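# Move three cart bottles into the fridge and close it

## Task

Move all three bottles from the cart into the refrigerator, each standing upright, and then close the refrigerator door completely. A glass bottle dropped from any real height means failure, as does flinging the refrigerator door open or banging it closed. At the end the gripper must have released everything and the robot must have backed away. The robot must not tip over or be left leaning. Anything that stays in place only because the robot is holding it is not counted as finished.

## Robot and tools

ROBOT. A simulated Hello Robot Stretch 4 with a single arm. It has an omni-wheel base, a lift that slides up a mast, a telescoping arm that reaches forward, a wrist with yaw, pitch and roll joints, and a two-finger gripper. It stands about 1.6 m tall, and no part of the base rim is more than 0.23 m from the base origin. Loose objects may occasionally be nudged by outside forces.

FRAMES. The base frame sits on the floor below the centre of the base: x points forward, y left, z up. hand_pose is reported in this frame. It marks the point midway between the fingers, 0.015 m back from the tips, and when all wrist joints are 0 its axes line up with the base frame. The reported position is not always exact. The odometry frame is the base frame as it stood when the scene began.

execute_actions. Arguments: actions, a list holding either one action or nothing, and cameras, an optional list taken from head_camera, head_left_camera, head_right_camera, wrist_camera and all. If cameras is omitted, null or ["all"], every camera is returned. [] returns no images. An unknown name rejects the whole call. An empty actions list just returns the current state and images.

An action can hold base, joints, or both, plus optional pace and contact_limits. Alternatively it can hold only end_of_arm. Every motion in the action starts at the same moment, but they may finish at different times.

base takes exactly one relative command, measured from where the base last reported itself: {"translate_m": d} drives straight, forward positive, d from -2 to 2 m. {"strafe_m": d} moves sideways without turning, left positive, d from -2 to 2 m. {"rotate_rad": d} turns in place, counter-clockwise positive, d from -3.2 to 3.2.

joints is an object of absolute targets keyed by joint name. lift_m runs 0 to 1.2 m. arm_m runs 0 to 0.55 m of extension. wrist_yaw_rad runs -1.134 to 4.276: 0 faces forward, positive is leftward, 3.14 is stowed, and above 3.4 the arm can get in the way. wrist_pitch_rad runs -1.117 to 4.259: 0 is level and 1.57 points straight down. wrist_roll_rad runs -1.117 to 4.259: at 0 the fingers are level, and positive turns clockwise as seen from behind the gripper. gripper_m runs 0 to 0.08 m and is the gap between the fingers. A joint target outside its range is clamped and the result says so. Any other bad value or unknown key rejects the call, and nothing moves. A joint or base left out of an action may still be driving toward its earlier target.

pace is one of slow, default, fast or max. The base tops out at 0.1, 0.3, 0.4 and 0.6 m/s, and turns at 1, 2, 3 and 4 rad/s. With lift_m above 0.2 these speeds are reduced further, down to 0.3 m/s and 1 rad/s at full height. contact_limits takes only arm_m, from 0 (gentlest) to 0.75, and defaults to 0.5. It sets how much force the arm may use before it halts. {"end_of_arm": "enable_torque"} switches back on any wrist or gripper motor that has shut itself off.

To unfold the wrist at the start, send lift_m 0.4 together with wrist_yaw_rad 0.

wait: seconds, 0 to 10. Nothing new is commanded while the scene keeps running, and it returns the same state and images as an empty action. zoom_image: camera and region [x0, y0, x1, y1] in pixels, measured from the top-left corner, at most 504 by 504. It works on the latest full image from that camera. Image sizes are 420x560 for head_camera, 420x672 for the two head fisheyes, and 616x392 for wrist_camera. read_manual: section, only "licences", which returns licence texts and moves nothing. finished_scene: scene, the number of the current scene. It cannot be undone and reports whether the task succeeded.

CAMERAS. head_camera sits at the top of the mast and looks forward and down; to look elsewhere, turn the base. head_left_camera and head_right_camera are fisheyes on either side that look more steeply down and show the base and arm. wrist_camera looks along the fingers, with the fingertips near the bottom of its image.

RESULT LINES. base_status and joint_status tell how each commanded motion ended. done: the target was reached; for the base this only means the wheels turned as commanded. off_target: stopped short and may still be pushing. contact_stop_at_<key>: blocked by something; it releases its target, and the lift, arm or wheels go slack. limit_stop_at_<name>: stopped by a built-in limit. limit_stop_at_tilt: the lean is over 6 degrees, and the lift, arm and wheels go slack until the robot straightens. limit_stop_at_own_body: a self-collision guard, most likely when the gripper is tilted up and rolled. torque_fault: a wrist or gripper motor has gone limp and needs enable_torque. on_its_own lists things you did not command; there, held at gives a target, not a position. If any result reports a stop, the execute_actions, wait and finished_scene calls after it in the same reply are skipped.

Other readings. lidar_m gives 12 rough distances in metres, one per 30-degree sector: the 1st straight ahead, then counter-clockwise (4th left, 7th behind, 10th right). "-" means nothing seen, or closer than 0.25 m. It misses glass and thin legs. wrist_depth_mm is a 7x7 grid of depths, 100 to 2000 mm, that leaves out clear objects. base_odometry comes from the wheels only. If turned_by_wheels and turned_by_imu differ by more than about 0.1 rad, the base slipped or hit something. base_tilt is in degrees, forward and right positive. motor_effort is a percentage of maximum, with the peak in brackets; wheel values are positive toward turning right.

GRIPPING. To grasp, command a gripper_m smaller than the object's width. While squeezing, the reading stays above the command and the gripper effort moves away from 0. off_target after closing means something is held. If gripper effort stays beyond about 50, the motor faults and may drop the object.

AVOID. Carry glass bottles low and move slowly, and never release one above a surface. Open and close the door gently: use a low contact limit and slow pace. Don't drive or turn with more than 1 kg held and arm_m above 0.2. Avoid steady pushes with the gripper high, and don't press the gripper into things during base or arm moves. At the end, open the gripper and back the robot away.

Each tool is called after "Request:" as name(argument=value, ...) on one line, values as JSON.

## Session

Request:
execute_actions(actions=[])

Scene clock: 0.00 s.
base_odometry: x=+0.000 y=+0.000 heading=+0.000 (m, m, rad; odometry frame)
turned_by_wheels: +0.000 (rad since the last result)
turned_by_imu: +0.000 (rad since the last result)
base_tilt: forward=-0.1 right=+0.1 (deg)
lidar_m: 2.07 1.22 2.29 1.77 0.70 0.68 0.79 1.42 1.42 1.62 1.06 1.23
base_status: not commanded
joint_positions: lift_m=+0.273 arm_m=-0.001 wrist_yaw_rad=+3.190 wrist_pitch_rad=-0.011 wrist_roll_rad=+0.014 gripper_m=+0.040
joint_status: not commanded
motor_effort: lift_m=+20 arm_m=-1 wrist_yaw_rad=+1 wrist_pitch_rad=-7 wrist_roll_rad=-2 gripper_m=+0 wheel_0=+0 wheel_1=-1 wheel_2=+1 (%)
hand_pose: x=-0.0466 y=+0.0769 z=+0.4539 quat_wxyz=(-0.024, +0.005, +0.007, +1.000) (m; base frame)
wrist_depth_mm: - 128 132 1098 1008 946 891 / - 109 132 1430 1537 1336 1229 / - 116 136 - 1708 1430 1229 / 136 134 224 - 1756 1430 1255 / 228 1499 1808 - 1708 1430 1255 / 225 1397 1308 1464 1537 1397 1229 / 224 - 134 1060 103 1098 1078
pictures: head_camera, head_left_camera, head_right_camera, wrist_camera
Images, in order (width x height): head_camera 420x560, head_left_camera 420x672, head_right_camera 420x672, wrist_camera 616x392.

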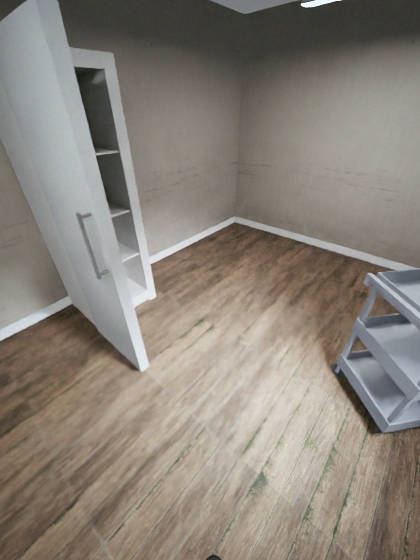

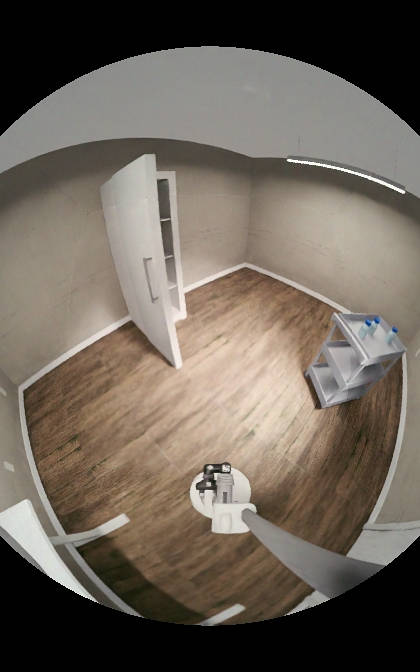

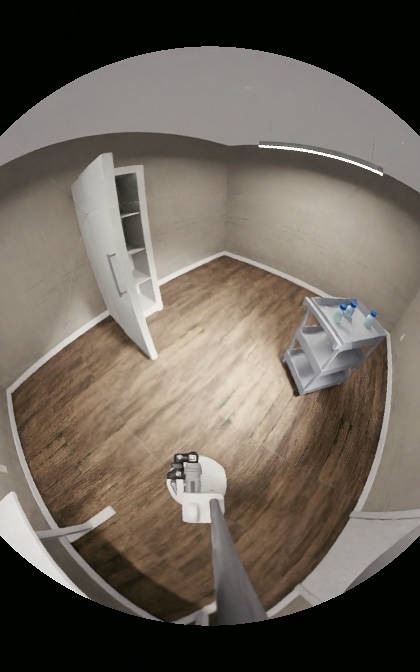

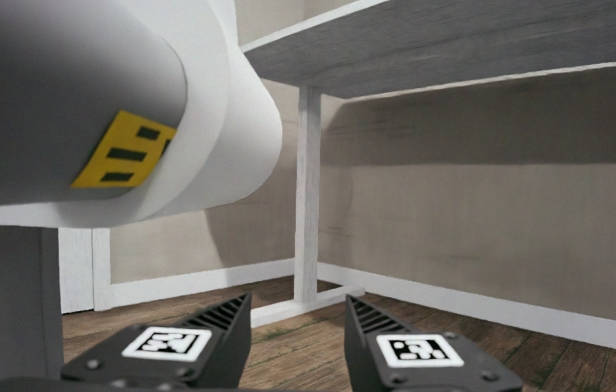

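Request:
execute_actions(actions=[{"base":{"translate_m":1.0},"joints":{"lift_m":0.9,"wrist_yaw_rad":0,"gripper_m":0.08}}], cameras=[])

Request:
execute_actions(actions=[{"base":{"rotate_rad":-1.4}}])

Scene clock: 16.00 s.
base_odometry: x=+1.000 y=+0.000 heading=+0.000 (m, m, rad; odometry frame)
turned_by_wheels: +0.000 (rad since the last result)
turned_by_imu: -0.001 (rad since the last result)
base_tilt: forward=+0.1 right=+0.2 (deg)
lidar_m: 1.95 1.06 0.44 0.53 2.22 1.50 2.44 2.12 0.89 0.79 2.51 2.51
base_status: done
joint_positions: lift_m=+0.900 arm_m=-0.001 wrist_yaw_rad=+0.000 wrist_pitch_rad=-0.011 wrist_roll_rad=+0.014 gripper_m=+0.080
joint_status: all done
motor_effort: lift_m=+22(23) arm_m=+0(0) wrist_yaw_rad=+0(5) wrist_pitch_rad=-7(6) wrist_roll_rad=-1(2) gripper_m=+1(1) wheel_0=+1(4) wheel_1=+0(8) wheel_2=+2(8) (%)
hand_pose: x=+0.3827 y=-0.0874 z=+1.0803 quat_wxyz=(+1.000, +0.007, -0.005, +0.000) (m; base frame)
wrist_depth_mm: 1255 1464 1708 - - - 1863 / 1281 1464 1808 - - - 1863 / 1255 1464 1756 - - - 1863 / 1281 1464 1756 - - - 1863 / 1308 1499 1808 - - - 1863 / 1255 1430 1808 - - - 1863 / - - 1808 - 153 - -
pictures: none
No camera images: the call's "cameras" was empty. Leave "cameras" out to get every camera's image.

Scene clock: 18.00 s.
base_odometry: x=+1.000 y=+0.000 heading=-1.399 (m, m, rad; odometry frame)
turned_by_wheels: -1.400 (rad since the last result)
turned_by_imu: -1.425 (rad since the last result)
base_tilt: forward=-0.1 right=+0.2 (deg)
lidar_m: 0.80 2.50 2.54 1.78 1.07 0.45 2.11 2.22 1.48 1.82 2.12 0.84
base_status: done
joint_positions: lift_m=+0.900 arm_m=-0.001 wrist_yaw_rad=+0.000 wrist_pitch_rad=-0.011 wrist_roll_rad=+0.014 gripper_m=+0.080
joint_status: not commanded
motor_effort: lift_m=+22(22) arm_m=-1(1) wrist_yaw_rad=+1(0) wrist_pitch_rad=-7(7) wrist_roll_rad=-2(2) gripper_m=+2(2) wheel_0=+2(7) wheel_1=+1(9) wheel_2=+1(7) (%)
hand_pose: x=+0.3827 y=-0.0874 z=+1.0803 quat_wxyz=(+1.000, +0.007, -0.005, +0.000) (m; base frame)
wrist_depth_mm: 1921 - - - - 1863 1576 / 1863 - - - - 1921 1618 / 1921 - - - - 1921 1576 / 1921 - - - - 1921 1618 / 1921 - - - - 1921 1618 / 1921 - - 991 778 1042 1618 / - - - 640 153 - -
pictures: head_camera, head_left_camera, head_right_camera, wrist_camera
Images, in order (width x height): head_camera 420x560, head_left_camera 420x672, head_right_camera 420x672, wrist_camera 616x392.

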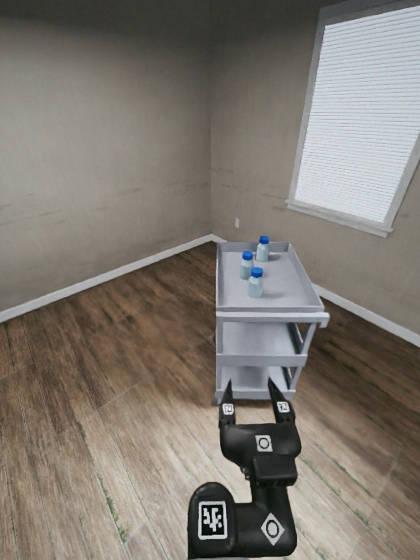

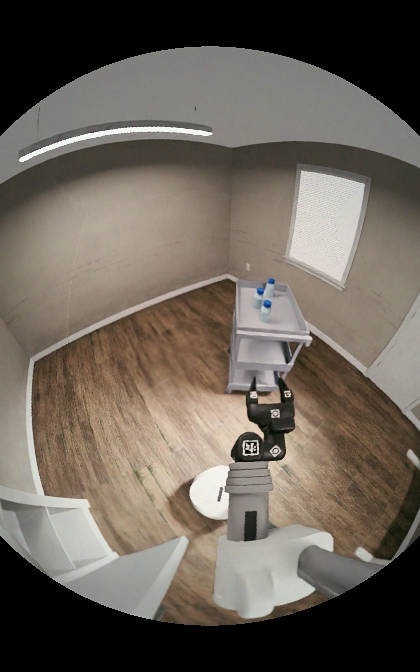

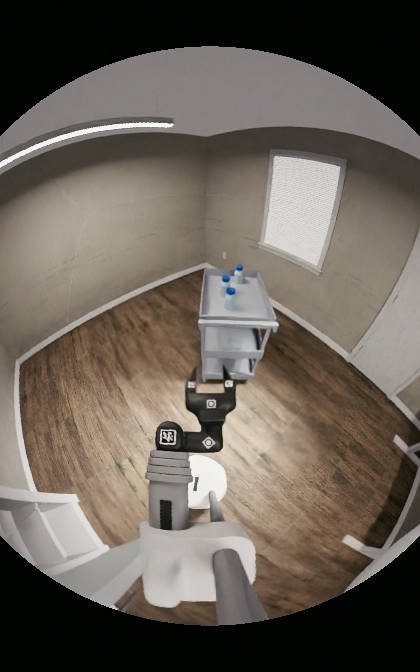

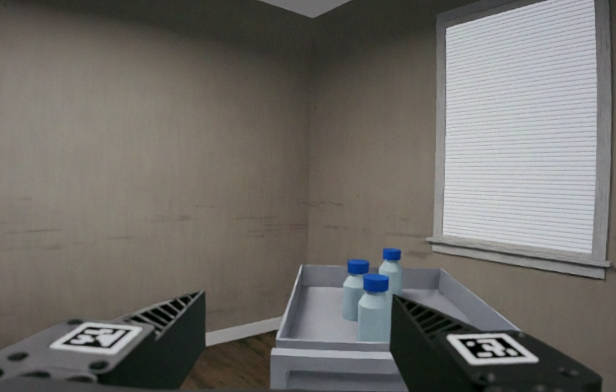

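Request:
execute_actions(actions=[{"base":{"strafe_m":-0.13},"joints":{"lift_m":0.85,"wrist_pitch_rad":0.4}}], cameras=[])

Request:
execute_actions(actions=[{"base":{"translate_m":0.4}}], cameras=["head_camera","wrist_camera"])

Scene clock: 29.73 s.
base_odometry: x=+0.872 y=-0.022 heading=-1.399 (m, m, rad; odometry frame)
turned_by_wheels: +0.000 (rad since the last result)
turned_by_imu: +0.001 (rad since the last result)
base_tilt: forward=+0.0 right=+0.1 (deg)
lidar_m: 0.78 2.61 2.63 1.88 0.72 0.54 2.19 1.62 1.40 1.69 1.99 0.83
base_status: done
joint_positions: lift_m=+0.850 arm_m=-0.001 wrist_yaw_rad=+0.000 wrist_pitch_rad=+0.402 wrist_roll_rad=+0.014 gripper_m=+0.080
joint_status: all done
motor_effort: lift_m=+16(19) arm_m=-1(1) wrist_yaw_rad=+1(1) wrist_pitch_rad=-5(6) wrist_roll_rad=-1(2) gripper_m=+3(2) wheel_0=-2(8) wheel_1=+2(5) wheel_2=+0(1) (%)
hand_pose: x=+0.3658 y=-0.0874 z=+0.9453 quat_wxyz=(+0.980, +0.007, +0.200, -0.001) (m; base frame)
wrist_depth_mm: 1863 - - - - 1708 1430 / 1921 - - 1160 1160 1708 1499 / - - 668 640 634 1708 1576 / - - - 1205 1182 1756 1618 / 1756 1756 1118 1025 1008 1808 1661 / 1430 1430 809 798 778 1499 1464 / - - 1042 1078 153 - -
pictures: none
No camera images: the call's "cameras" was empty. Leave "cameras" out to get every camera's image.

Scene clock: 32.53 s.
base_odometry: x=+0.940 y=-0.416 heading=-1.399 (m, m, rad; odometry frame)
turned_by_wheels: +0.000 (rad since the last result)
turned_by_imu: -0.001 (rad since the last result)
base_tilt: forward=+0.0 right=+0.2 (deg)
lidar_m: 0.38 2.27 2.30 2.18 1.42 0.87 2.50 1.69 1.68 1.90 1.76 0.43
base_status: done
joint_positions: lift_m=+0.850 arm_m=-0.001 wrist_yaw_rad=+0.000 wrist_pitch_rad=+0.402 wrist_roll_rad=+0.014 gripper_m=+0.080
joint_status: not commanded
motor_effort: lift_m=+16(16) arm_m=-1(1) wrist_yaw_rad=+0(1) wrist_pitch_rad=-6(5) wrist_roll_rad=-1(2) gripper_m=+1(3) wheel_0=+0(6) wheel_1=-1(9) wheel_2=+2(9) (%)
hand_pose: x=+0.3658 y=-0.0874 z=+0.9453 quat_wxyz=(+0.980, +0.007, +0.200, -0.001) (m; base frame)
wrist_depth_mm: 1661 1756 - - 1756 1464 1255 / 1708 1921 - - 1756 1499 1308 / 1756 - 831 539 741 1464 1366 / 1863 - 559 407 609 569 1336 / 1756 397 455 424 462 466 418 / 1397 283 286 286 279 276 373 / - - 229 235 153 - -
pictures: head_camera, wrist_camera
Images, in order (width x height): head_camera 420x560, wrist_camera 616x392.

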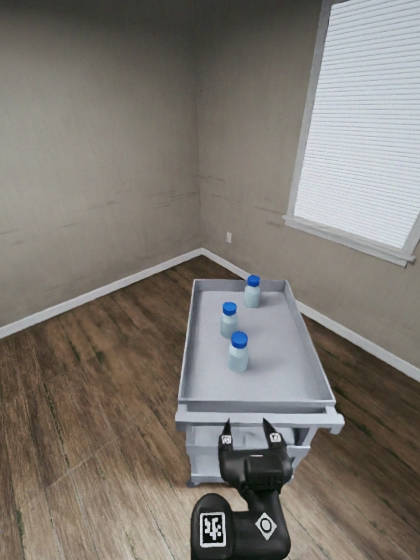

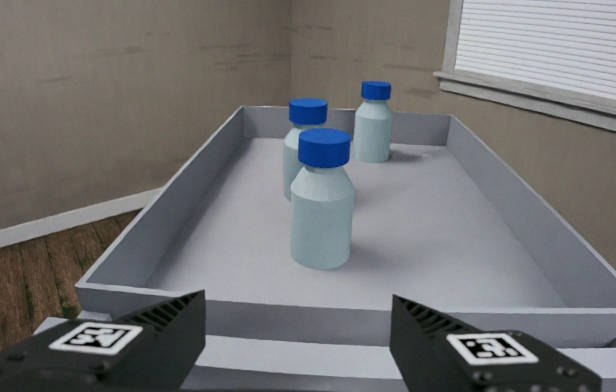

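Request:
execute_actions(actions=[{"base":{"strafe_m":-0.02},"joints":{"arm_m":0.19}}], cameras=[])

Request:
execute_actions(actions=[{"joints":{"lift_m":0.785}}], cameras=["head_camera","wrist_camera"])

Scene clock: 44.63 s.
base_odometry: x=+0.920 y=-0.420 heading=-1.399 (m, m, rad; odometry frame)
turned_by_wheels: +0.000 (rad since the last result)
turned_by_imu: +0.001 (rad since the last result)
base_tilt: forward=-0.1 right=+0.3 (deg)
lidar_m: 0.39 2.28 2.30 2.20 1.42 0.87 2.51 1.63 1.70 1.92 1.75 0.39
base_status: done
joint_positions: lift_m=+0.850 arm_m=+0.189 wrist_yaw_rad=+0.000 wrist_pitch_rad=+0.402 wrist_roll_rad=+0.014 gripper_m=+0.080
joint_status: all done
motor_effort: lift_m=+16(16) arm_m=+6(6) wrist_yaw_rad=+1(2) wrist_pitch_rad=-6(6) wrist_roll_rad=-2(1) gripper_m=+2(2) wheel_0=+0(8) wheel_1=+2(11) wheel_2=+1(0) (%)
hand_pose: x=+0.5555 y=-0.0874 z=+0.9452 quat_wxyz=(+0.980, +0.007, +0.200, -0.001) (m; base frame)
wrist_depth_mm: 1537 1708 - - 1618 1336 1138 / 1576 1808 - - 1708 1366 1182 / 1661 1921 683 654 549 1336 1229 / 1756 1863 554 368 559 544 1255 / 1756 410 452 218 462 462 399 / 286 319 355 229 359 373 370 / - - 300 236 153 - -
pictures: none
No camera images: the call's "cameras" was empty. Leave "cameras" out to get every camera's image.

Scene clock: 45.83 s.
base_odometry: x=+0.920 y=-0.420 heading=-1.399 (m, m, rad; odometry frame)
turned_by_wheels: +0.000 (rad since the last result)
turned_by_imu: +0.000 (rad since the last result)
base_tilt: forward=+0.2 right=+0.0 (deg)
lidar_m: 0.42 2.29 2.32 2.19 1.43 0.89 2.52 1.64 1.69 1.90 1.74 0.38
base_status: not commanded
joint_positions: lift_m=+0.785 arm_m=+0.189 wrist_yaw_rad=+0.000 wrist_pitch_rad=+0.402 wrist_roll_rad=+0.014 gripper_m=+0.080
joint_status: all done
motor_effort: lift_m=+16(17) arm_m=+6(7) wrist_yaw_rad=+0(1) wrist_pitch_rad=-7(6) wrist_roll_rad=-1(2) gripper_m=+1(3) wheel_0=+0(0) wheel_1=+2(2) wheel_2=+0(0) (%)
hand_pose: x=+0.5555 y=-0.0874 z=+0.8802 quat_wxyz=(+0.980, +0.007, +0.200, -0.001) (m; base frame)
wrist_depth_mm: 1537 1708 - - 1618 1336 1138 / 1618 1808 - 615 615 1336 1182 / 1661 1756 564 187 535 597 1205 / 1661 384 436 200 449 455 399 / 270 334 325 201 345 347 347 / 256 270 259 216 271 281 278 / - - 231 230 153 - -
pictures: head_camera, wrist_camera
Images, in order (width x height): head_camera 420x560, wrist_camera 616x392.

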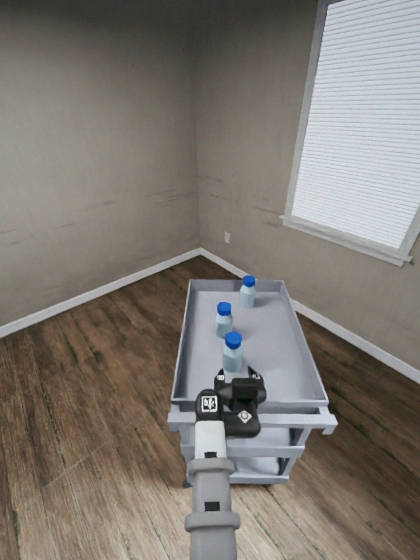

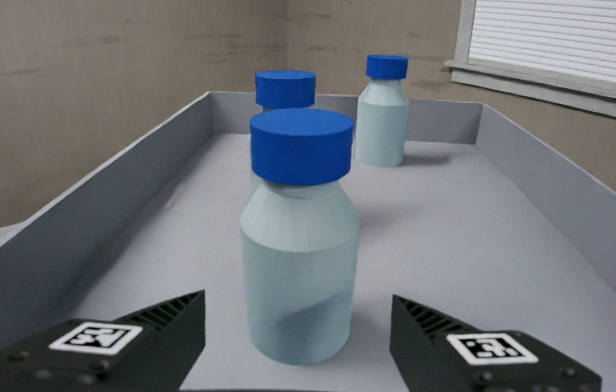

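Request:
execute_actions(actions=[{"joints":{"lift_m":0.768,"arm_m":0.285},"pace":"slow"}], cameras=["wrist_camera"])

Request:
execute_actions(actions=[{"joints":{"gripper_m":0.04}}], cameras=[])

Request:
execute_actions(actions=[{"joints":{"lift_m":0.9}}], cameras=["wrist_camera"])

Request:
execute_actions(actions=[{"joints":{"arm_m":0},"base":{"rotate_rad":2.3},"pace":"slow"}], cameras=["head_camera","wrist_camera"])

Scene clock: 58.37 s.
base_odometry: x=+0.920 y=-0.420 heading=-1.399 (m, m, rad; odometry frame)
turned_by_wheels: +0.000 (rad since the last result)
turned_by_imu: +0.001 (rad since the last result)
base_tilt: forward=-0.3 right=+0.2 (deg)
lidar_m: 0.40 2.30 2.30 2.19 1.43 0.86 2.49 1.66 1.70 1.92 1.75 0.42
base_status: not commanded
joint_positions: lift_m=+0.768 arm_m=+0.284 wrist_yaw_rad=+0.000 wrist_pitch_rad=+0.402 wrist_roll_rad=+0.014 gripper_m=+0.080
joint_status: all done
motor_effort: lift_m=+16(15) arm_m=+6(6) wrist_yaw_rad=+1(0) wrist_pitch_rad=-6(5) wrist_roll_rad=-1(1) gripper_m=+3(0) wheel_0=+0(0) wheel_1=+2(1) wheel_2=+0(0) (%)
hand_pose: x=+0.6505 y=-0.0874 z=+0.8633 quat_wxyz=(+0.980, +0.007, +0.200, -0.001) (m; base frame)
wrist_depth_mm: 1499 1661 1921 - 1537 1281 1098 / 1537 1708 1863 530 413 1281 1138 / 1576 427 488 117 418 525 449 / 274 357 392 - 413 415 392 / 263 306 285 - 303 317 317 / 242 246 114 107 135 256 254 / - - 111 105 118 - -
pictures: wrist_camera
Images, in order (width x height): wrist_camera 616x392.

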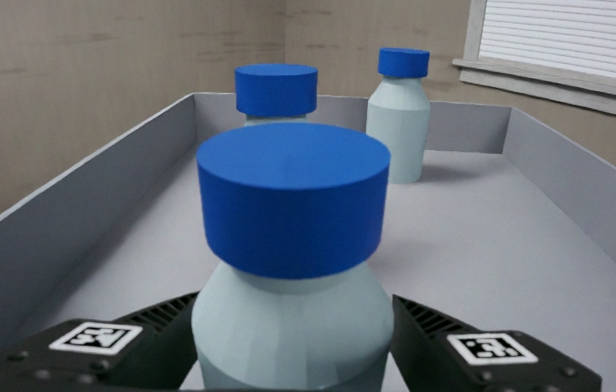

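Scene clock: 59.27 s.
base_odometry: x=+0.920 y=-0.420 heading=-1.399 (m, m, rad; odometry frame)
turned_by_wheels: +0.000 (rad since the last result)
turned_by_imu: +0.000 (rad since the last result)
base_tilt: forward=+0.2 right=+0.3 (deg)
lidar_m: 0.37 2.28 2.32 2.19 1.43 0.89 2.49 1.64 1.67 1.90 1.75 0.41
base_status: not commanded
joint_positions: lift_m=+0.768 arm_m=+0.284 wrist_yaw_rad=+0.001 wrist_pitch_rad=+0.402 wrist_roll_rad=+0.014 gripper_m=+0.069
joint_status: gripper_m off_target (ended at +0.069, target +0.040)
on_its_own: gripper_m is held at +0.064, not at your +0.040, by its contact guard: the fingers met something
motor_effort: lift_m=+16(16) arm_m=+6(7) wrist_yaw_rad=+0(1) wrist_pitch_rad=-6(5) wrist_roll_rad=-3(2) gripper_m=-38(42) wheel_0=+0(1) wheel_1=+2(2) wheel_2=+0(0) (%)
hand_pose: x=+0.6505 y=-0.0873 z=+0.8633 quat_wxyz=(+0.980, +0.007, +0.200, -0.001) (m; base frame)
wrist_depth_mm: 1464 1618 1863 - 1499 1281 1078 / 1537 1708 1808 530 413 1255 1138 / 1618 427 496 117 418 521 436 / 273 357 379 - 410 415 394 / 262 307 297 - 301 317 317 / 236 248 116 106 126 256 254 / - - 112 105 113 - -
pictures: none
No camera images: the call's "cameras" was empty. Leave "cameras" out to get every camera's image.

Scene clock: 60.87 s.
base_odometry: x=+0.920 y=-0.420 heading=-1.399 (m, m, rad; odometry frame)
turned_by_wheels: +0.000 (rad since the last result)
turned_by_imu: +0.000 (rad since the last result)
base_tilt: forward=+0.0 right=+0.2 (deg)
lidar_m: 0.40 2.27 2.32 2.18 1.41 0.90 2.51 1.65 1.71 1.91 1.75 0.40
base_status: not commanded
joint_positions: lift_m=+0.900 arm_m=+0.284 wrist_yaw_rad=+0.000 wrist_pitch_rad=+0.405 wrist_roll_rad=+0.014 gripper_m=+0.069
joint_status: all done
on_its_own: gripper_m is held at +0.064, not at your +0.040, by its contact guard: the fingers met something
motor_effort: lift_m=+24(27) arm_m=+7(7) wrist_yaw_rad=+0(1) wrist_pitch_rad=-13(13) wrist_roll_rad=-2(2) gripper_m=-35(36) wheel_0=+0(0) wheel_1=+1(2) wheel_2=+1(0) (%)
hand_pose: x=+0.6503 y=-0.0874 z=+0.9941 quat_wxyz=(+0.980, +0.007, +0.201, -0.001) (m; base frame)
wrist_depth_mm: 1464 1708 1863 - 1537 1281 1098 / 1537 1708 - - 1618 1308 1138 / 1618 1808 - 117 1618 1397 1182 / 1661 1921 559 - 469 1308 1229 / 1708 1661 504 - 492 517 1205 / 1464 353 116 106 126 436 402 / - - 112 105 113 - -
pictures: wrist_camera
Images, in order (width x height): wrist_camera 616x392.

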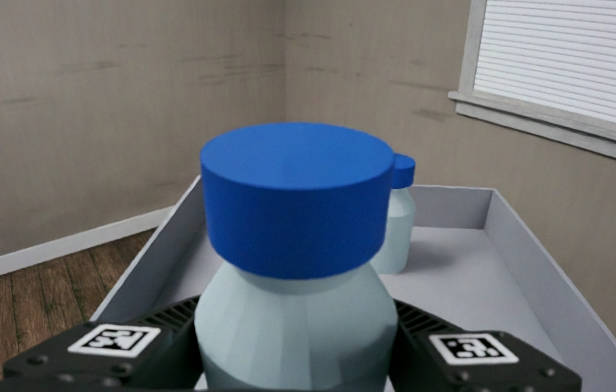

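Scene clock: 65.00 s.
base_odometry: x=+0.920 y=-0.420 heading=+0.900 (m, m, rad; odometry frame)
turned_by_wheels: +2.299 (rad since the last result)
turned_by_imu: +2.343 (rad since the last result)
base_tilt: forward=-0.1 right=+0.3 (deg)
lidar_m: 0.36 0.86 2.51 1.66 1.80 1.80 0.47 0.39 0.40 2.30 2.46 0.38
base_status: done
joint_positions: lift_m=+0.900 arm_m=+0.001 wrist_yaw_rad=+0.000 wrist_pitch_rad=+0.405 wrist_roll_rad=+0.014 gripper_m=+0.069
joint_status: all done
on_its_own: gripper_m is held at +0.064, not at your +0.040, by its contact guard: the fingers met something
motor_effort: lift_m=+24(24) arm_m=-6(9) wrist_yaw_rad=+0(2) wrist_pitch_rad=-13(13) wrist_roll_rad=-2(2) gripper_m=-37(35) wheel_0=-2(5) wheel_1=-3(6) wheel_2=-2(7) (%)
hand_pose: x=+0.3675 y=-0.0874 z=+0.9941 quat_wxyz=(+0.980, +0.007, +0.201, -0.001) (m; base frame)
wrist_depth_mm: 580 788 1255 1499 1499 1499 1499 / 574 809 1182 1537 1618 1576 1537 / 609 842 1138 117 1661 1661 1661 / 661 842 1138 - 1863 1808 1808 / 1661 854 1229 - 1808 1921 1863 / 1430 759 116 106 126 1537 1537 / - - 112 105 113 - -
pictures: head_camera, wrist_camera
Images, in order (width x height): head_camera 420x560, wrist_camera 616x392.

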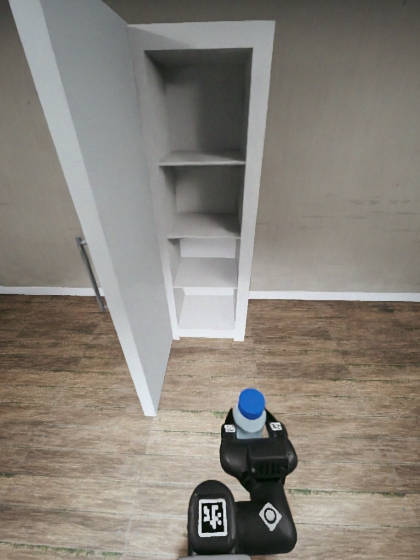

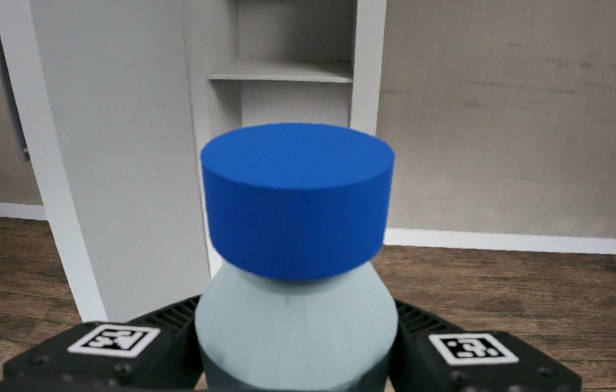

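Request:
execute_actions(actions=[{"joints":{"lift_m":0.93,"wrist_yaw_rad":0.7},"base":{"translate_m":0.85}}], cameras=["head_camera","wrist_camera"])

Request:
execute_actions(actions=[{"joints":{"arm_m":0.4},"pace":"slow"}], cameras=["head_camera","wrist_camera"])

Scene clock: 82.70 s.
base_odometry: x=+1.449 y=+0.246 heading=+0.901 (m, m, rad; odometry frame)
turned_by_wheels: +0.000 (rad since the last result)
turned_by_imu: -0.001 (rad since the last result)
base_tilt: forward=-0.1 right=+0.1 (deg)
lidar_m: 0.36 0.42 0.31 0.28 1.79 2.56 1.20 1.12 2.41 2.36 1.52 0.59
base_status: done
joint_positions: lift_m=+0.930 arm_m=+0.001 wrist_yaw_rad=+0.700 wrist_pitch_rad=+0.405 wrist_roll_rad=+0.014 gripper_m=+0.069
joint_status: all done
on_its_own: gripper_m is held at +0.064, not at your +0.040, by its contact guard: the fingers met something
motor_effort: lift_m=+23(25) arm_m=-6(6) wrist_yaw_rad=+1(8) wrist_pitch_rad=-14(13) wrist_roll_rad=-2(2) gripper_m=-37(35) wheel_0=+1(7) wheel_1=+1(8) wheel_2=+2(8) (%)
hand_pose: x=+0.3778 y=+0.0591 z=+1.0242 quat_wxyz=(+0.921, -0.063, +0.191, +0.335) (m; base frame)
wrist_depth_mm: 252 285 340 387 452 609 569 / 258 298 357 413 484 647 591 / 271 314 351 117 530 668 621 / 282 330 370 - 500 508 508 / 294 345 394 - 404 387 387 / 304 345 116 106 126 778 324 / - - 112 105 113 - -
pictures: head_camera, wrist_camera
Images, in order (width x height): head_camera 420x560, wrist_camera 616x392.

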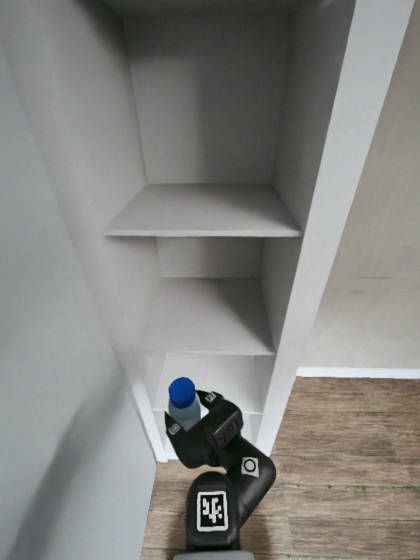

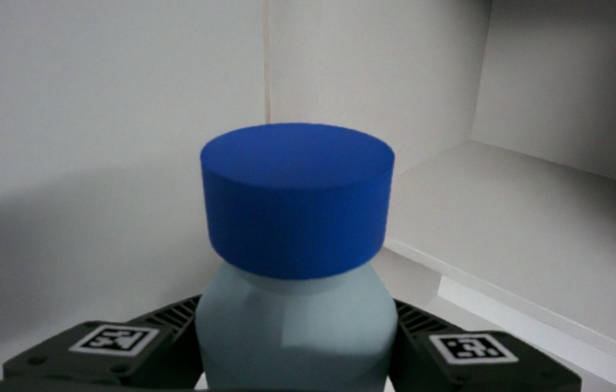

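Scene clock: 87.97 s.
base_odometry: x=+1.449 y=+0.246 heading=+0.901 (m, m, rad; odometry frame)
turned_by_wheels: +0.000 (rad since the last result)
turned_by_imu: +0.001 (rad since the last result)
base_tilt: forward=+0.0 right=+0.1 (deg)
lidar_m: 0.57 0.42 0.31 0.29 1.81 2.57 1.17 1.14 2.42 2.34 1.54 0.60
base_status: not commanded
joint_positions: lift_m=+0.930 arm_m=+0.399 wrist_yaw_rad=+0.700 wrist_pitch_rad=+0.405 wrist_roll_rad=+0.014 gripper_m=+0.069
joint_status: all done
on_its_own: gripper_m is held at +0.064, not at your +0.040, by its contact guard: the fingers met something
motor_effort: lift_m=+23(23) arm_m=+6(8) wrist_yaw_rad=+0(1) wrist_pitch_rad=-13(13) wrist_roll_rad=-1(2) gripper_m=-35(35) wheel_0=+1(1) wheel_1=+1(1) wheel_2=+2(2) (%)
hand_pose: x=+0.7756 y=+0.0591 z=+1.0242 quat_wxyz=(+0.921, -0.063, +0.191, +0.335) (m; base frame)
wrist_depth_mm: 194 220 263 319 351 296 265 / 200 230 274 336 368 309 274 / 209 243 270 117 373 324 287 / 218 254 285 - 389 340 300 / 228 267 304 - 364 349 314 / 236 264 116 106 126 309 306 / - - 112 105 113 - -
pictures: head_camera, wrist_camera
Images, in order (width x height): head_camera 420x560, wrist_camera 616x392.

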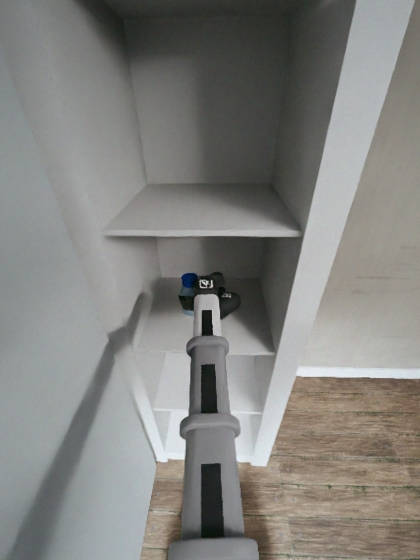

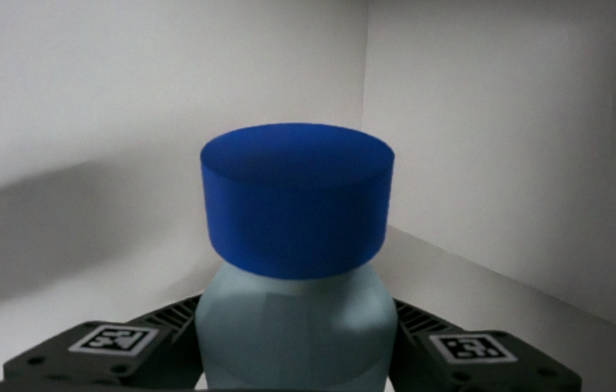

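Request:
execute_actions(actions=[{"joints":{"arm_m":0.51,"wrist_yaw_rad":0.1},"pace":"slow"}], cameras=[])

Request:
execute_actions(actions=[{"joints":{"lift_m":0.893},"pace":"slow"}], cameras=["wrist_camera"])

Scene clock: 100.00 s.
base_odometry: x=+1.449 y=+0.246 heading=+0.901 (m, m, rad; odometry frame)
turned_by_wheels: +0.000 (rad since the last result)
turned_by_imu: +0.001 (rad since the last result)
base_tilt: forward=+0.0 right=+0.3 (deg)
lidar_m: 0.57 0.42 0.31 0.30 1.82 2.59 1.20 1.14 2.40 2.35 1.53 0.60
base_status: not commanded
joint_positions: lift_m=+0.930 arm_m=+0.509 wrist_yaw_rad=+0.100 wrist_pitch_rad=+0.405 wrist_roll_rad=+0.014 gripper_m=+0.069
joint_status: all done
on_its_own: gripper_m is held at +0.064, not at your +0.040, by its contact guard: the fingers met something
motor_effort: lift_m=+23(23) arm_m=+6(5) wrist_yaw_rad=+0(5) wrist_pitch_rad=-14(13) wrist_roll_rad=-1(1) gripper_m=-37(36) wheel_0=+1(1) wheel_1=+1(1) wheel_2=+2(2) (%)
hand_pose: x=+0.8830 y=-0.0674 z=+1.0242 quat_wxyz=(+0.978, -0.003, +0.201, +0.048) (m; base frame)
wrist_depth_mm: 258 248 239 230 220 212 - / 274 264 254 244 234 224 218 / 297 285 265 117 246 238 230 / 322 306 294 - 263 254 246 / 340 332 315 - 281 273 262 / 294 300 116 106 126 289 276 / - - 112 105 113 - -
pictures: none
No camera images: the call's "cameras" was empty. Leave "cameras" out to get every camera's image.

Scene clock: 101.13 s.
base_odometry: x=+1.449 y=+0.246 heading=+0.901 (m, m, rad; odometry frame)
turned_by_wheels: +0.000 (rad since the last result)
turned_by_imu: +0.000 (rad since the last result)
base_tilt: forward=-0.1 right=+0.2 (deg)
lidar_m: 0.57 0.43 0.30 0.30 1.79 2.57 1.19 1.12 2.43 2.36 1.52 0.60
base_status: not commanded
joint_positions: lift_m=+0.893 arm_m=+0.509 wrist_yaw_rad=+0.100 wrist_pitch_rad=+0.405 wrist_roll_rad=+0.014 gripper_m=+0.069
joint_status: all done
on_its_own: gripper_m is held at +0.064, not at your +0.040, by its contact guard: the fingers met something
motor_effort: lift_m=+18(24) arm_m=+6(6) wrist_yaw_rad=+0(1) wrist_pitch_rad=-13(13) wrist_roll_rad=-2(2) gripper_m=-37(39) wheel_0=+1(1) wheel_1=+1(1) wheel_2=+2(2) (%)
hand_pose: x=+0.8830 y=-0.0674 z=+0.9876 quat_wxyz=(+0.978, -0.003, +0.201, +0.048) (m; base frame)
wrist_depth_mm: 258 248 239 230 221 212 - / 274 265 253 243 234 224 217 / 297 283 264 117 246 238 230 / 324 307 293 - 263 255 246 / 303 307 298 - 281 272 264 / 246 250 116 106 126 257 255 / - - 112 105 113 - -
pictures: wrist_camera
Images, in order (width x height): wrist_camera 616x392.

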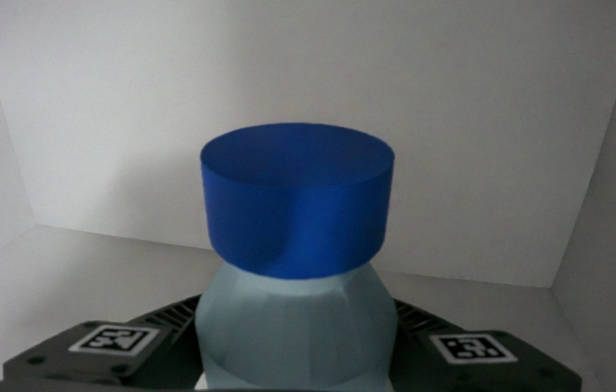

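Within ~2 mm. Release and return.

Request:
execute_actions(actions=[{"joints":{"gripper_m":0.08}}], cameras=[])

Request:
execute_actions(actions=[{"joints":{"arm_m":0},"base":{"translate_m":-0.85}}], cameras=["wrist_camera"])

Request:
execute_actions(actions=[{"joints":{"wrist_yaw_rad":0,"lift_m":0.85},"base":{"rotate_rad":-2.27}}], cameras=[])

Request:
execute_actions(actions=[{"joints":{"arm_m":0.3}}], cameras=[])

Request:
execute_actions(actions=[{"joints":{"lift_m":0.768}}], cameras=["wrist_camera"])

Scene clock: 109.73 s.
base_odometry: x=+1.449 y=+0.246 heading=+0.901 (m, m, rad; odometry frame)
turned_by_wheels: +0.000 (rad since the last result)
turned_by_imu: +0.001 (rad since the last result)
base_tilt: forward=-0.1 right=+0.2 (deg)
lidar_m: 0.56 0.43 0.29 0.29 1.80 2.54 1.17 1.13 2.42 2.35 1.52 0.60
base_status: not commanded
joint_positions: lift_m=+0.893 arm_m=+0.509 wrist_yaw_rad=+0.100 wrist_pitch_rad=+0.403 wrist_roll_rad=+0.014 gripper_m=+0.080
joint_status: all done
motor_effort: lift_m=+17(17) arm_m=+7(6) wrist_yaw_rad=+1(0) wrist_pitch_rad=-8(13) wrist_roll_rad=-1(2) gripper_m=+4(33) wheel_0=+1(1) wheel_1=+1(1) wheel_2=+2(2) (%)
hand_pose: x=+0.8832 y=-0.0674 z=+0.9880 quat_wxyz=(+0.979, -0.003, +0.200, +0.048) (m; base frame)
wrist_depth_mm: 257 248 239 229 221 212 - / 274 264 254 243 233 224 218 / 297 283 265 126 247 237 229 / 322 306 287 - 260 253 245 / 307 312 301 - 281 271 262 / 249 250 119 107 135 260 257 / - - 112 106 118 - -
pictures: none
No camera images: the call's "cameras" was empty. Leave "cameras" out to get every camera's image.

Scene clock: 114.03 s.
base_odometry: x=+0.921 y=-0.420 heading=+0.900 (m, m, rad; odometry frame)
turned_by_wheels: +0.000 (rad since the last result)
turned_by_imu: +0.003 (rad since the last result)
base_tilt: forward=+0.0 right=+0.2 (deg)
lidar_m: 1.17 0.88 2.51 1.65 1.77 1.80 0.49 0.40 0.40 2.28 2.43 2.05
base_status: done
joint_positions: lift_m=+0.893 arm_m=+0.001 wrist_yaw_rad=+0.100 wrist_pitch_rad=+0.403 wrist_roll_rad=+0.014 gripper_m=+0.080
joint_status: all done
motor_effort: lift_m=+17(16) arm_m=-5(9) wrist_yaw_rad=+2(0) wrist_pitch_rad=-7(8) wrist_roll_rad=-2(2) gripper_m=+3(4) wheel_0=-1(7) wheel_1=-1(5) wheel_2=-1(12) (%)
hand_pose: x=+0.3754 y=-0.0675 z=+0.9881 quat_wxyz=(+0.979, -0.003, +0.200, +0.048) (m; base frame)
wrist_depth_mm: 564 661 1025 1464 1397 1464 1397 / 634 683 1078 1537 1229 1537 1499 / - 699 1118 1618 1576 1661 1576 / - 723 1160 1576 1464 1756 1661 / 1808 778 1182 1708 1756 1808 1756 / 1464 768 1229 1464 1430 1537 1499 / - - 1229 1336 153 - -
pictures: wrist_camera
Images, in order (width x height): wrist_camera 616x392.

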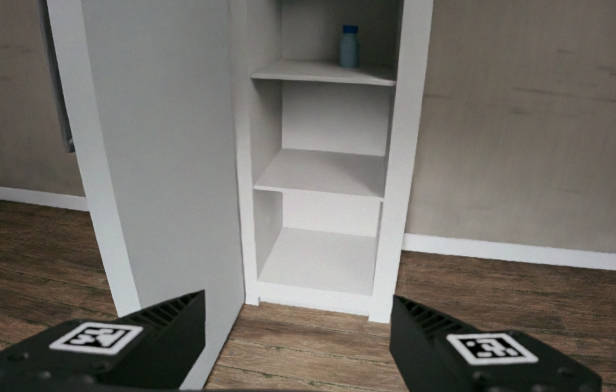

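Scene clock: 116.50 s.
base_odometry: x=+0.921 y=-0.420 heading=-1.369 (m, m, rad; odometry frame)
turned_by_wheels: -2.270 (rad since the last result)
turned_by_imu: -2.311 (rad since the last result)
base_tilt: forward=+0.1 right=+0.2 (deg)
lidar_m: 0.40 2.29 2.32 2.15 1.41 0.90 2.55 1.66 1.71 1.87 1.75 0.42
base_status: done
joint_positions: lift_m=+0.850 arm_m=+0.001 wrist_yaw_rad=+0.000 wrist_pitch_rad=+0.403 wrist_roll_rad=+0.014 gripper_m=+0.080
joint_status: all done
motor_effort: lift_m=+17(16) arm_m=-6(6) wrist_yaw_rad=+1(4) wrist_pitch_rad=-7(6) wrist_roll_rad=-2(1) gripper_m=+2(3) wheel_0=+1(7) wheel_1=+1(7) wheel_2=+1(8) (%)
hand_pose: x=+0.3677 y=-0.0874 z=+0.9452 quat_wxyz=(+0.980, +0.007, +0.200, -0.001) (m; base frame)
wrist_depth_mm: 1661 1808 - - 1808 1464 1281 / 1708 1863 - - 1756 1537 1281 / 1808 - 831 715 741 809 1336 / 1863 - 559 564 597 574 1336 / 1756 402 455 455 462 466 415 / 1366 282 283 281 276 373 373 / - - 228 234 153 - -
pictures: none
No camera images: the call's "cameras" was empty. Leave "cameras" out to get every camera's image.

Scene clock: 118.50 s.
base_odometry: x=+0.921 y=-0.420 heading=-1.369 (m, m, rad; odometry frame)
turned_by_wheels: +0.000 (rad since the last result)
turned_by_imu: +0.000 (rad since the last result)
base_tilt: forward=-0.2 right=+0.1 (deg)
lidar_m: 0.38 2.30 2.33 2.16 1.40 0.87 2.56 1.62 1.68 1.87 1.75 0.42
base_status: not commanded
joint_positions: lift_m=+0.850 arm_m=+0.299 wrist_yaw_rad=+0.000 wrist_pitch_rad=+0.402 wrist_roll_rad=+0.014 gripper_m=+0.080
joint_status: all done
motor_effort: lift_m=+16(17) arm_m=+6(7) wrist_yaw_rad=+0(1) wrist_pitch_rad=-6(6) wrist_roll_rad=-2(2) gripper_m=+2(1) wheel_0=+1(1) wheel_1=+2(2) wheel_2=+1(1) (%)
hand_pose: x=+0.6655 y=-0.0874 z=+0.9452 quat_wxyz=(+0.980, +0.007, +0.200, -0.001) (m; base frame)
wrist_depth_mm: 1499 1618 1863 - 1576 1281 1118 / 1499 1708 1921 - 1661 1308 1138 / 1576 1808 - - 1618 1366 1182 / 1618 1863 554 268 442 539 504 / 1708 404 452 266 445 462 433 / 1397 274 355 276 357 370 370 / - - 309 300 153 - -
pictures: none
No camera images: the call's "cameras" was empty. Leave "cameras" out to get every camera's image.

Scene clock: 119.83 s.
base_odometry: x=+0.921 y=-0.420 heading=-1.369 (m, m, rad; odometry frame)
turned_by_wheels: +0.000 (rad since the last result)
turned_by_imu: +0.000 (rad since the last result)
base_tilt: forward=+0.0 right=+0.2 (deg)
lidar_m: 0.39 2.30 2.34 2.14 1.41 0.88 2.56 1.66 1.70 1.91 1.73 0.41
base_status: not commanded
joint_positions: lift_m=+0.768 arm_m=+0.299 wrist_yaw_rad=+0.000 wrist_pitch_rad=+0.402 wrist_roll_rad=+0.014 gripper_m=+0.080
joint_status: all done
motor_effort: lift_m=+16(16) arm_m=+6(6) wrist_yaw_rad=+0(2) wrist_pitch_rad=-6(6) wrist_roll_rad=-2(2) gripper_m=+1(2) wheel_0=+1(1) wheel_1=+1(1) wheel_2=+1(1) (%)
hand_pose: x=+0.6655 y=-0.0874 z=+0.8632 quat_wxyz=(+0.980, +0.007, +0.200, -0.001) (m; base frame)
wrist_depth_mm: 1464 1618 1863 - 1618 1308 1118 / 1499 1661 1863 224 1576 1281 1160 / 1576 1661 512 232 424 504 473 / 1576 322 402 236 407 415 410 / 231 294 312 254 315 317 317 / 220 247 245 255 247 255 254 / - - 211 217 153 - -
pictures: wrist_camera
Images, in order (width x height): wrist_camera 616x392.

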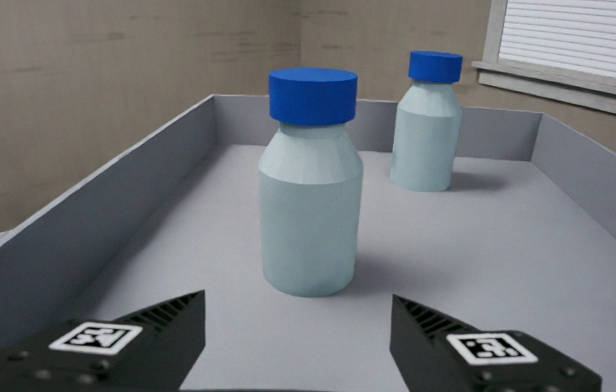

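Request:
execute_actions(actions=[{"joints":{"arm_m":0.44},"pace":"slow"}], cameras=["wrist_camera"])

Request:
execute_actions(actions=[{"joints":{"gripper_m":0.04}}], cameras=[])

Request:
execute_actions(actions=[{"joints":{"lift_m":0.93}}], cameras=[])

Request:
execute_actions(actions=[{"joints":{"arm_m":0.1},"base":{"rotate_rad":2.27},"pace":"slow"}], cameras=[])

Request:
execute_actions(actions=[{"joints":{"arm_m":0.41},"base":{"translate_m":0.85}}], cameras=[])

Request:
execute_actions(actions=[{"joints":{"lift_m":0.89},"pace":"slow"}], cameras=["wrist_camera","head_camera"])

Scene clock: 135.00 s.
base_odometry: x=+0.921 y=-0.420 heading=-1.369 (m, m, rad; odometry frame)
turned_by_wheels: +0.000 (rad since the last result)
turned_by_imu: +0.001 (rad since the last result)
base_tilt: forward=+0.0 right=+0.1 (deg)
lidar_m: 0.39 2.28 2.35 2.15 1.41 0.89 2.56 1.65 1.66 1.89 1.73 0.39
base_status: not commanded
joint_positions: lift_m=+0.768 arm_m=+0.439 wrist_yaw_rad=+0.000 wrist_pitch_rad=+0.402 wrist_roll_rad=+0.014 gripper_m=+0.080
joint_status: all done
motor_effort: lift_m=+16(16) arm_m=+7(7) wrist_yaw_rad=+1(0) wrist_pitch_rad=-7(6) wrist_roll_rad=-2(2) gripper_m=+3(5) wheel_0=+1(1) wheel_1=+1(2) wheel_2=+1(1) (%)
hand_pose: x=+0.8055 y=-0.0874 z=+0.8632 quat_wxyz=(+0.980, +0.007, +0.200, -0.001) (m; base frame)
wrist_depth_mm: 1397 1499 1708 1808 1499 1229 1042 / 1397 1576 1863 - 1576 264 1060 / 1464 1618 399 121 379 263 1060 / 1537 303 379 - 368 273 387 / 216 287 296 - 301 290 317 / 206 246 122 105 120 256 254 / - - 116 104 111 - -
pictures: wrist_camera
Images, in order (width x height): wrist_camera 616x392.

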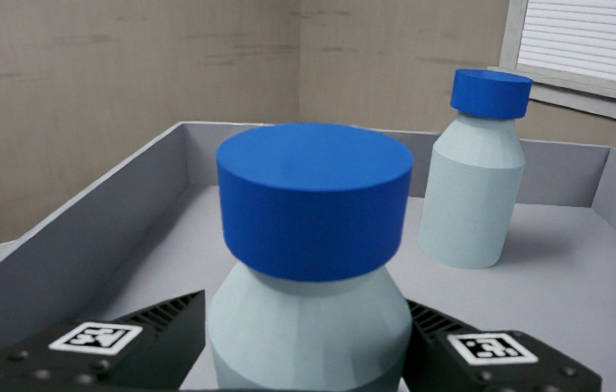

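Scene clock: 135.90 s.
base_odometry: x=+0.921 y=-0.420 heading=-1.369 (m, m, rad; odometry frame)
turned_by_wheels: +0.000 (rad since the last result)
turned_by_imu: +0.000 (rad since the last result)
base_tilt: forward=-0.1 right=+0.3 (deg)
lidar_m: 0.41 2.29 2.33 2.13 1.41 0.88 2.53 1.65 1.71 1.89 1.75 0.41
base_status: not commanded
joint_positions: lift_m=+0.768 arm_m=+0.439 wrist_yaw_rad=-0.001 wrist_pitch_rad=+0.402 wrist_roll_rad=+0.014 gripper_m=+0.069
joint_status: gripper_m off_target (ended at +0.069, target +0.040)
on_its_own: gripper_m is held at +0.064, not at your +0.040, by its contact guard: the fingers met something
motor_effort: lift_m=+16(15) arm_m=+6(6) wrist_yaw_rad=+4(4) wrist_pitch_rad=-6(6) wrist_roll_rad=-2(2) gripper_m=-36(39) wheel_0=+1(1) wheel_1=+1(1) wheel_2=+1(1) (%)
hand_pose: x=+0.8054 y=-0.0876 z=+0.8632 quat_wxyz=(+0.980, +0.007, +0.200, -0.002) (m; base frame)
wrist_depth_mm: 1366 1537 1756 1863 1537 1229 1042 / 1397 1618 1808 - 1576 263 1078 / 1499 1618 399 121 387 264 1078 / 1537 306 387 - 387 273 389 / 216 289 297 - 301 291 317 / 217 248 115 105 125 254 254 / - - 110 104 112 - -
pictures: none
No camera images: the call's "cameras" was empty. Leave "cameras" out to get every camera's image.

Scene clock: 137.67 s.
base_odometry: x=+0.921 y=-0.420 heading=-1.369 (m, m, rad; odometry frame)
turned_by_wheels: +0.000 (rad since the last result)
turned_by_imu: +0.000 (rad since the last result)
base_tilt: forward=-0.2 right=+0.0 (deg)
lidar_m: 0.39 2.30 2.31 2.13 1.43 0.87 2.55 1.66 1.68 1.89 1.75 0.42
base_status: not commanded
joint_positions: lift_m=+0.930 arm_m=+0.439 wrist_yaw_rad=+0.000 wrist_pitch_rad=+0.406 wrist_roll_rad=+0.014 gripper_m=+0.069
joint_status: all done
on_its_own: gripper_m is held at +0.064, not at your +0.040, by its contact guard: the fingers met something
motor_effort: lift_m=+25(26) arm_m=+6(6) wrist_yaw_rad=+1(4) wrist_pitch_rad=-16(17) wrist_roll_rad=-1(2) gripper_m=-38(37) wheel_0=+1(1) wheel_1=+1(1) wheel_2=+1(1) (%)
hand_pose: x=+0.8052 y=-0.0875 z=+1.0238 quat_wxyz=(+0.979, +0.007, +0.202, -0.001) (m; base frame)
wrist_depth_mm: 1397 1537 1756 1921 1499 1205 1042 / 1430 1618 1808 - 1618 1255 1078 / 1499 1661 1863 121 1576 1336 1118 / 1576 1808 - - 1661 1397 1182 / 1661 1756 469 - 452 1308 1182 / 1499 1537 115 105 125 439 442 / - - 110 104 112 - -
pictures: none
No camera images: the call's "cameras" was empty. Leave "cameras" out to get every camera's image.

Scene clock: 142.33 s.
base_odometry: x=+0.921 y=-0.420 heading=+0.900 (m, m, rad; odometry frame)
turned_by_wheels: +2.269 (rad since the last result)
turned_by_imu: +2.312 (rad since the last result)
base_tilt: forward=-0.2 right=+0.2 (deg)
lidar_m: 0.46 0.89 2.49 1.66 1.80 1.80 0.49 0.41 0.39 2.30 2.44 2.03
base_status: done
joint_positions: lift_m=+0.930 arm_m=+0.101 wrist_yaw_rad=+0.000 wrist_pitch_rad=+0.406 wrist_roll_rad=+0.014 gripper_m=+0.069
joint_status: all done
on_its_own: gripper_m is held at +0.064, not at your +0.040, by its contact guard: the fingers met something
motor_effort: lift_m=+25(26) arm_m=-7(8) wrist_yaw_rad=+1(1) wrist_pitch_rad=-17(16) wrist_roll_rad=-2(1) gripper_m=-37(37) wheel_0=-2(6) wheel_1=-3(3) wheel_2=-2(8) (%)
hand_pose: x=+0.4674 y=-0.0874 z=+1.0238 quat_wxyz=(+0.979, +0.007, +0.202, -0.001) (m; base frame)
wrist_depth_mm: 574 778 1229 1397 1430 1397 1397 / 569 798 1160 1366 1537 1537 1499 / 574 820 1118 121 1618 1618 1576 / 591 831 1138 - 1756 1708 1708 / 597 842 1182 - 1808 1808 1808 / 634 750 115 105 125 1576 1537 / - - 110 104 112 - -
pictures: none
No camera images: the call's "cameras" was empty. Leave "cameras" out to get every camera's image.

Scene clock: 146.67 s.
base_odometry: x=+1.449 y=+0.246 heading=+0.900 (m, m, rad; odometry frame)
turned_by_wheels: +0.000 (rad since the last result)
turned_by_imu: -0.001 (rad since the last result)
base_tilt: forward=-0.1 right=+0.3 (deg)
lidar_m: 0.58 0.42 0.31 0.30 1.80 2.56 1.19 1.12 2.38 2.36 1.54 0.58
base_status: done
joint_positions: lift_m=+0.930 arm_m=+0.409 wrist_yaw_rad=+0.000 wrist_pitch_rad=+0.406 wrist_roll_rad=+0.014 gripper_m=+0.069
joint_status: all done
on_its_own: gripper_m is held at +0.064, not at your +0.040, by its contact guard: the fingers met something
motor_effort: lift_m=+24(25) arm_m=+6(6) wrist_yaw_rad=+0(2) wrist_pitch_rad=-16(17) wrist_roll_rad=-2(2) gripper_m=-36(37) wheel_0=+1(5) wheel_1=+1(2) wheel_2=+2(9) (%)
hand_pose: x=+0.7753 y=-0.0874 z=+1.0238 quat_wxyz=(+0.979, +0.007, +0.202, -0.001) (m; base frame)
wrist_depth_mm: 342 336 329 324 320 310 - / 362 357 351 345 338 325 224 / 384 382 366 121 355 327 224 / 407 413 402 - 384 322 221 / 364 370 355 - 364 315 218 / 294 297 115 105 125 283 220 / - - 110 104 112 - -
pictures: none
No camera images: the call's "cameras" was empty. Leave "cameras" out to get every camera's image.

Scene clock: 147.83 s.
base_odometry: x=+1.449 y=+0.246 heading=+0.900 (m, m, rad; odometry frame)
turned_by_wheels: +0.000 (rad since the last result)
turned_by_imu: +0.000 (rad since the last result)
base_tilt: forward=+0.0 right=+0.1 (deg)
lidar_m: 0.56 0.41 0.32 0.29 1.81 2.56 1.19 1.13 2.42 2.34 1.50 0.60
base_status: not commanded
joint_positions: lift_m=+0.890 arm_m=+0.409 wrist_yaw_rad=+0.000 wrist_pitch_rad=+0.404 wrist_roll_rad=+0.014 gripper_m=+0.069
joint_status: all done
on_its_own: gripper_m is held at +0.064, not at your +0.040, by its contact guard: the fingers met something
motor_effort: lift_m=+16(24) arm_m=+6(6) wrist_yaw_rad=+1(0) wrist_pitch_rad=-12(16) wrist_roll_rad=-1(3) gripper_m=-37(36) wheel_0=+1(1) wheel_1=+1(1) wheel_2=+3(2) (%)
hand_pose: x=+0.7754 y=-0.0874 z=+0.9848 quat_wxyz=(+0.980, +0.007, +0.201, -0.001) (m; base frame)
wrist_depth_mm: 343 336 332 325 320 307 - / 362 355 343 338 340 325 224 / 384 382 200 121 355 327 223 / 387 394 382 - 379 322 221 / 301 306 296 - 301 291 217 / 243 247 115 105 125 254 219 / - - 110 104 112 - -
pictures: head_camera, wrist_camera
Images, in order (width x height): head_camera 420x560, wrist_camera 616x392.

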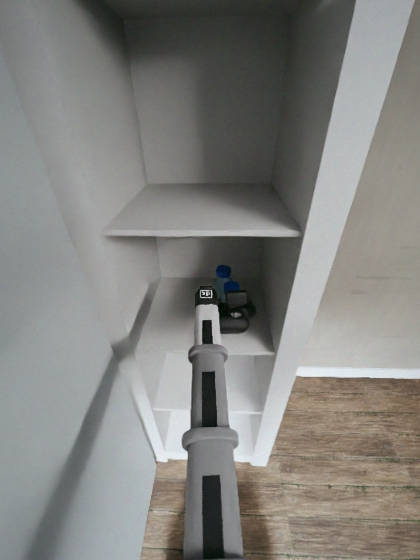

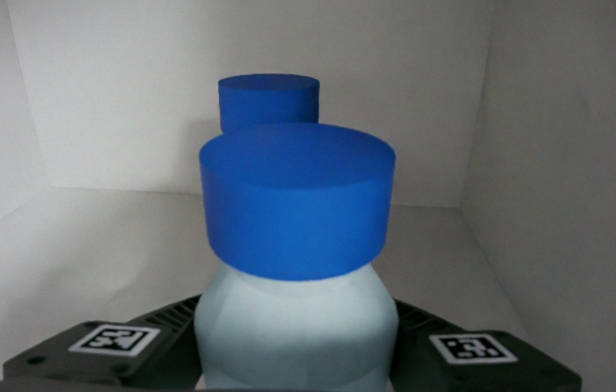

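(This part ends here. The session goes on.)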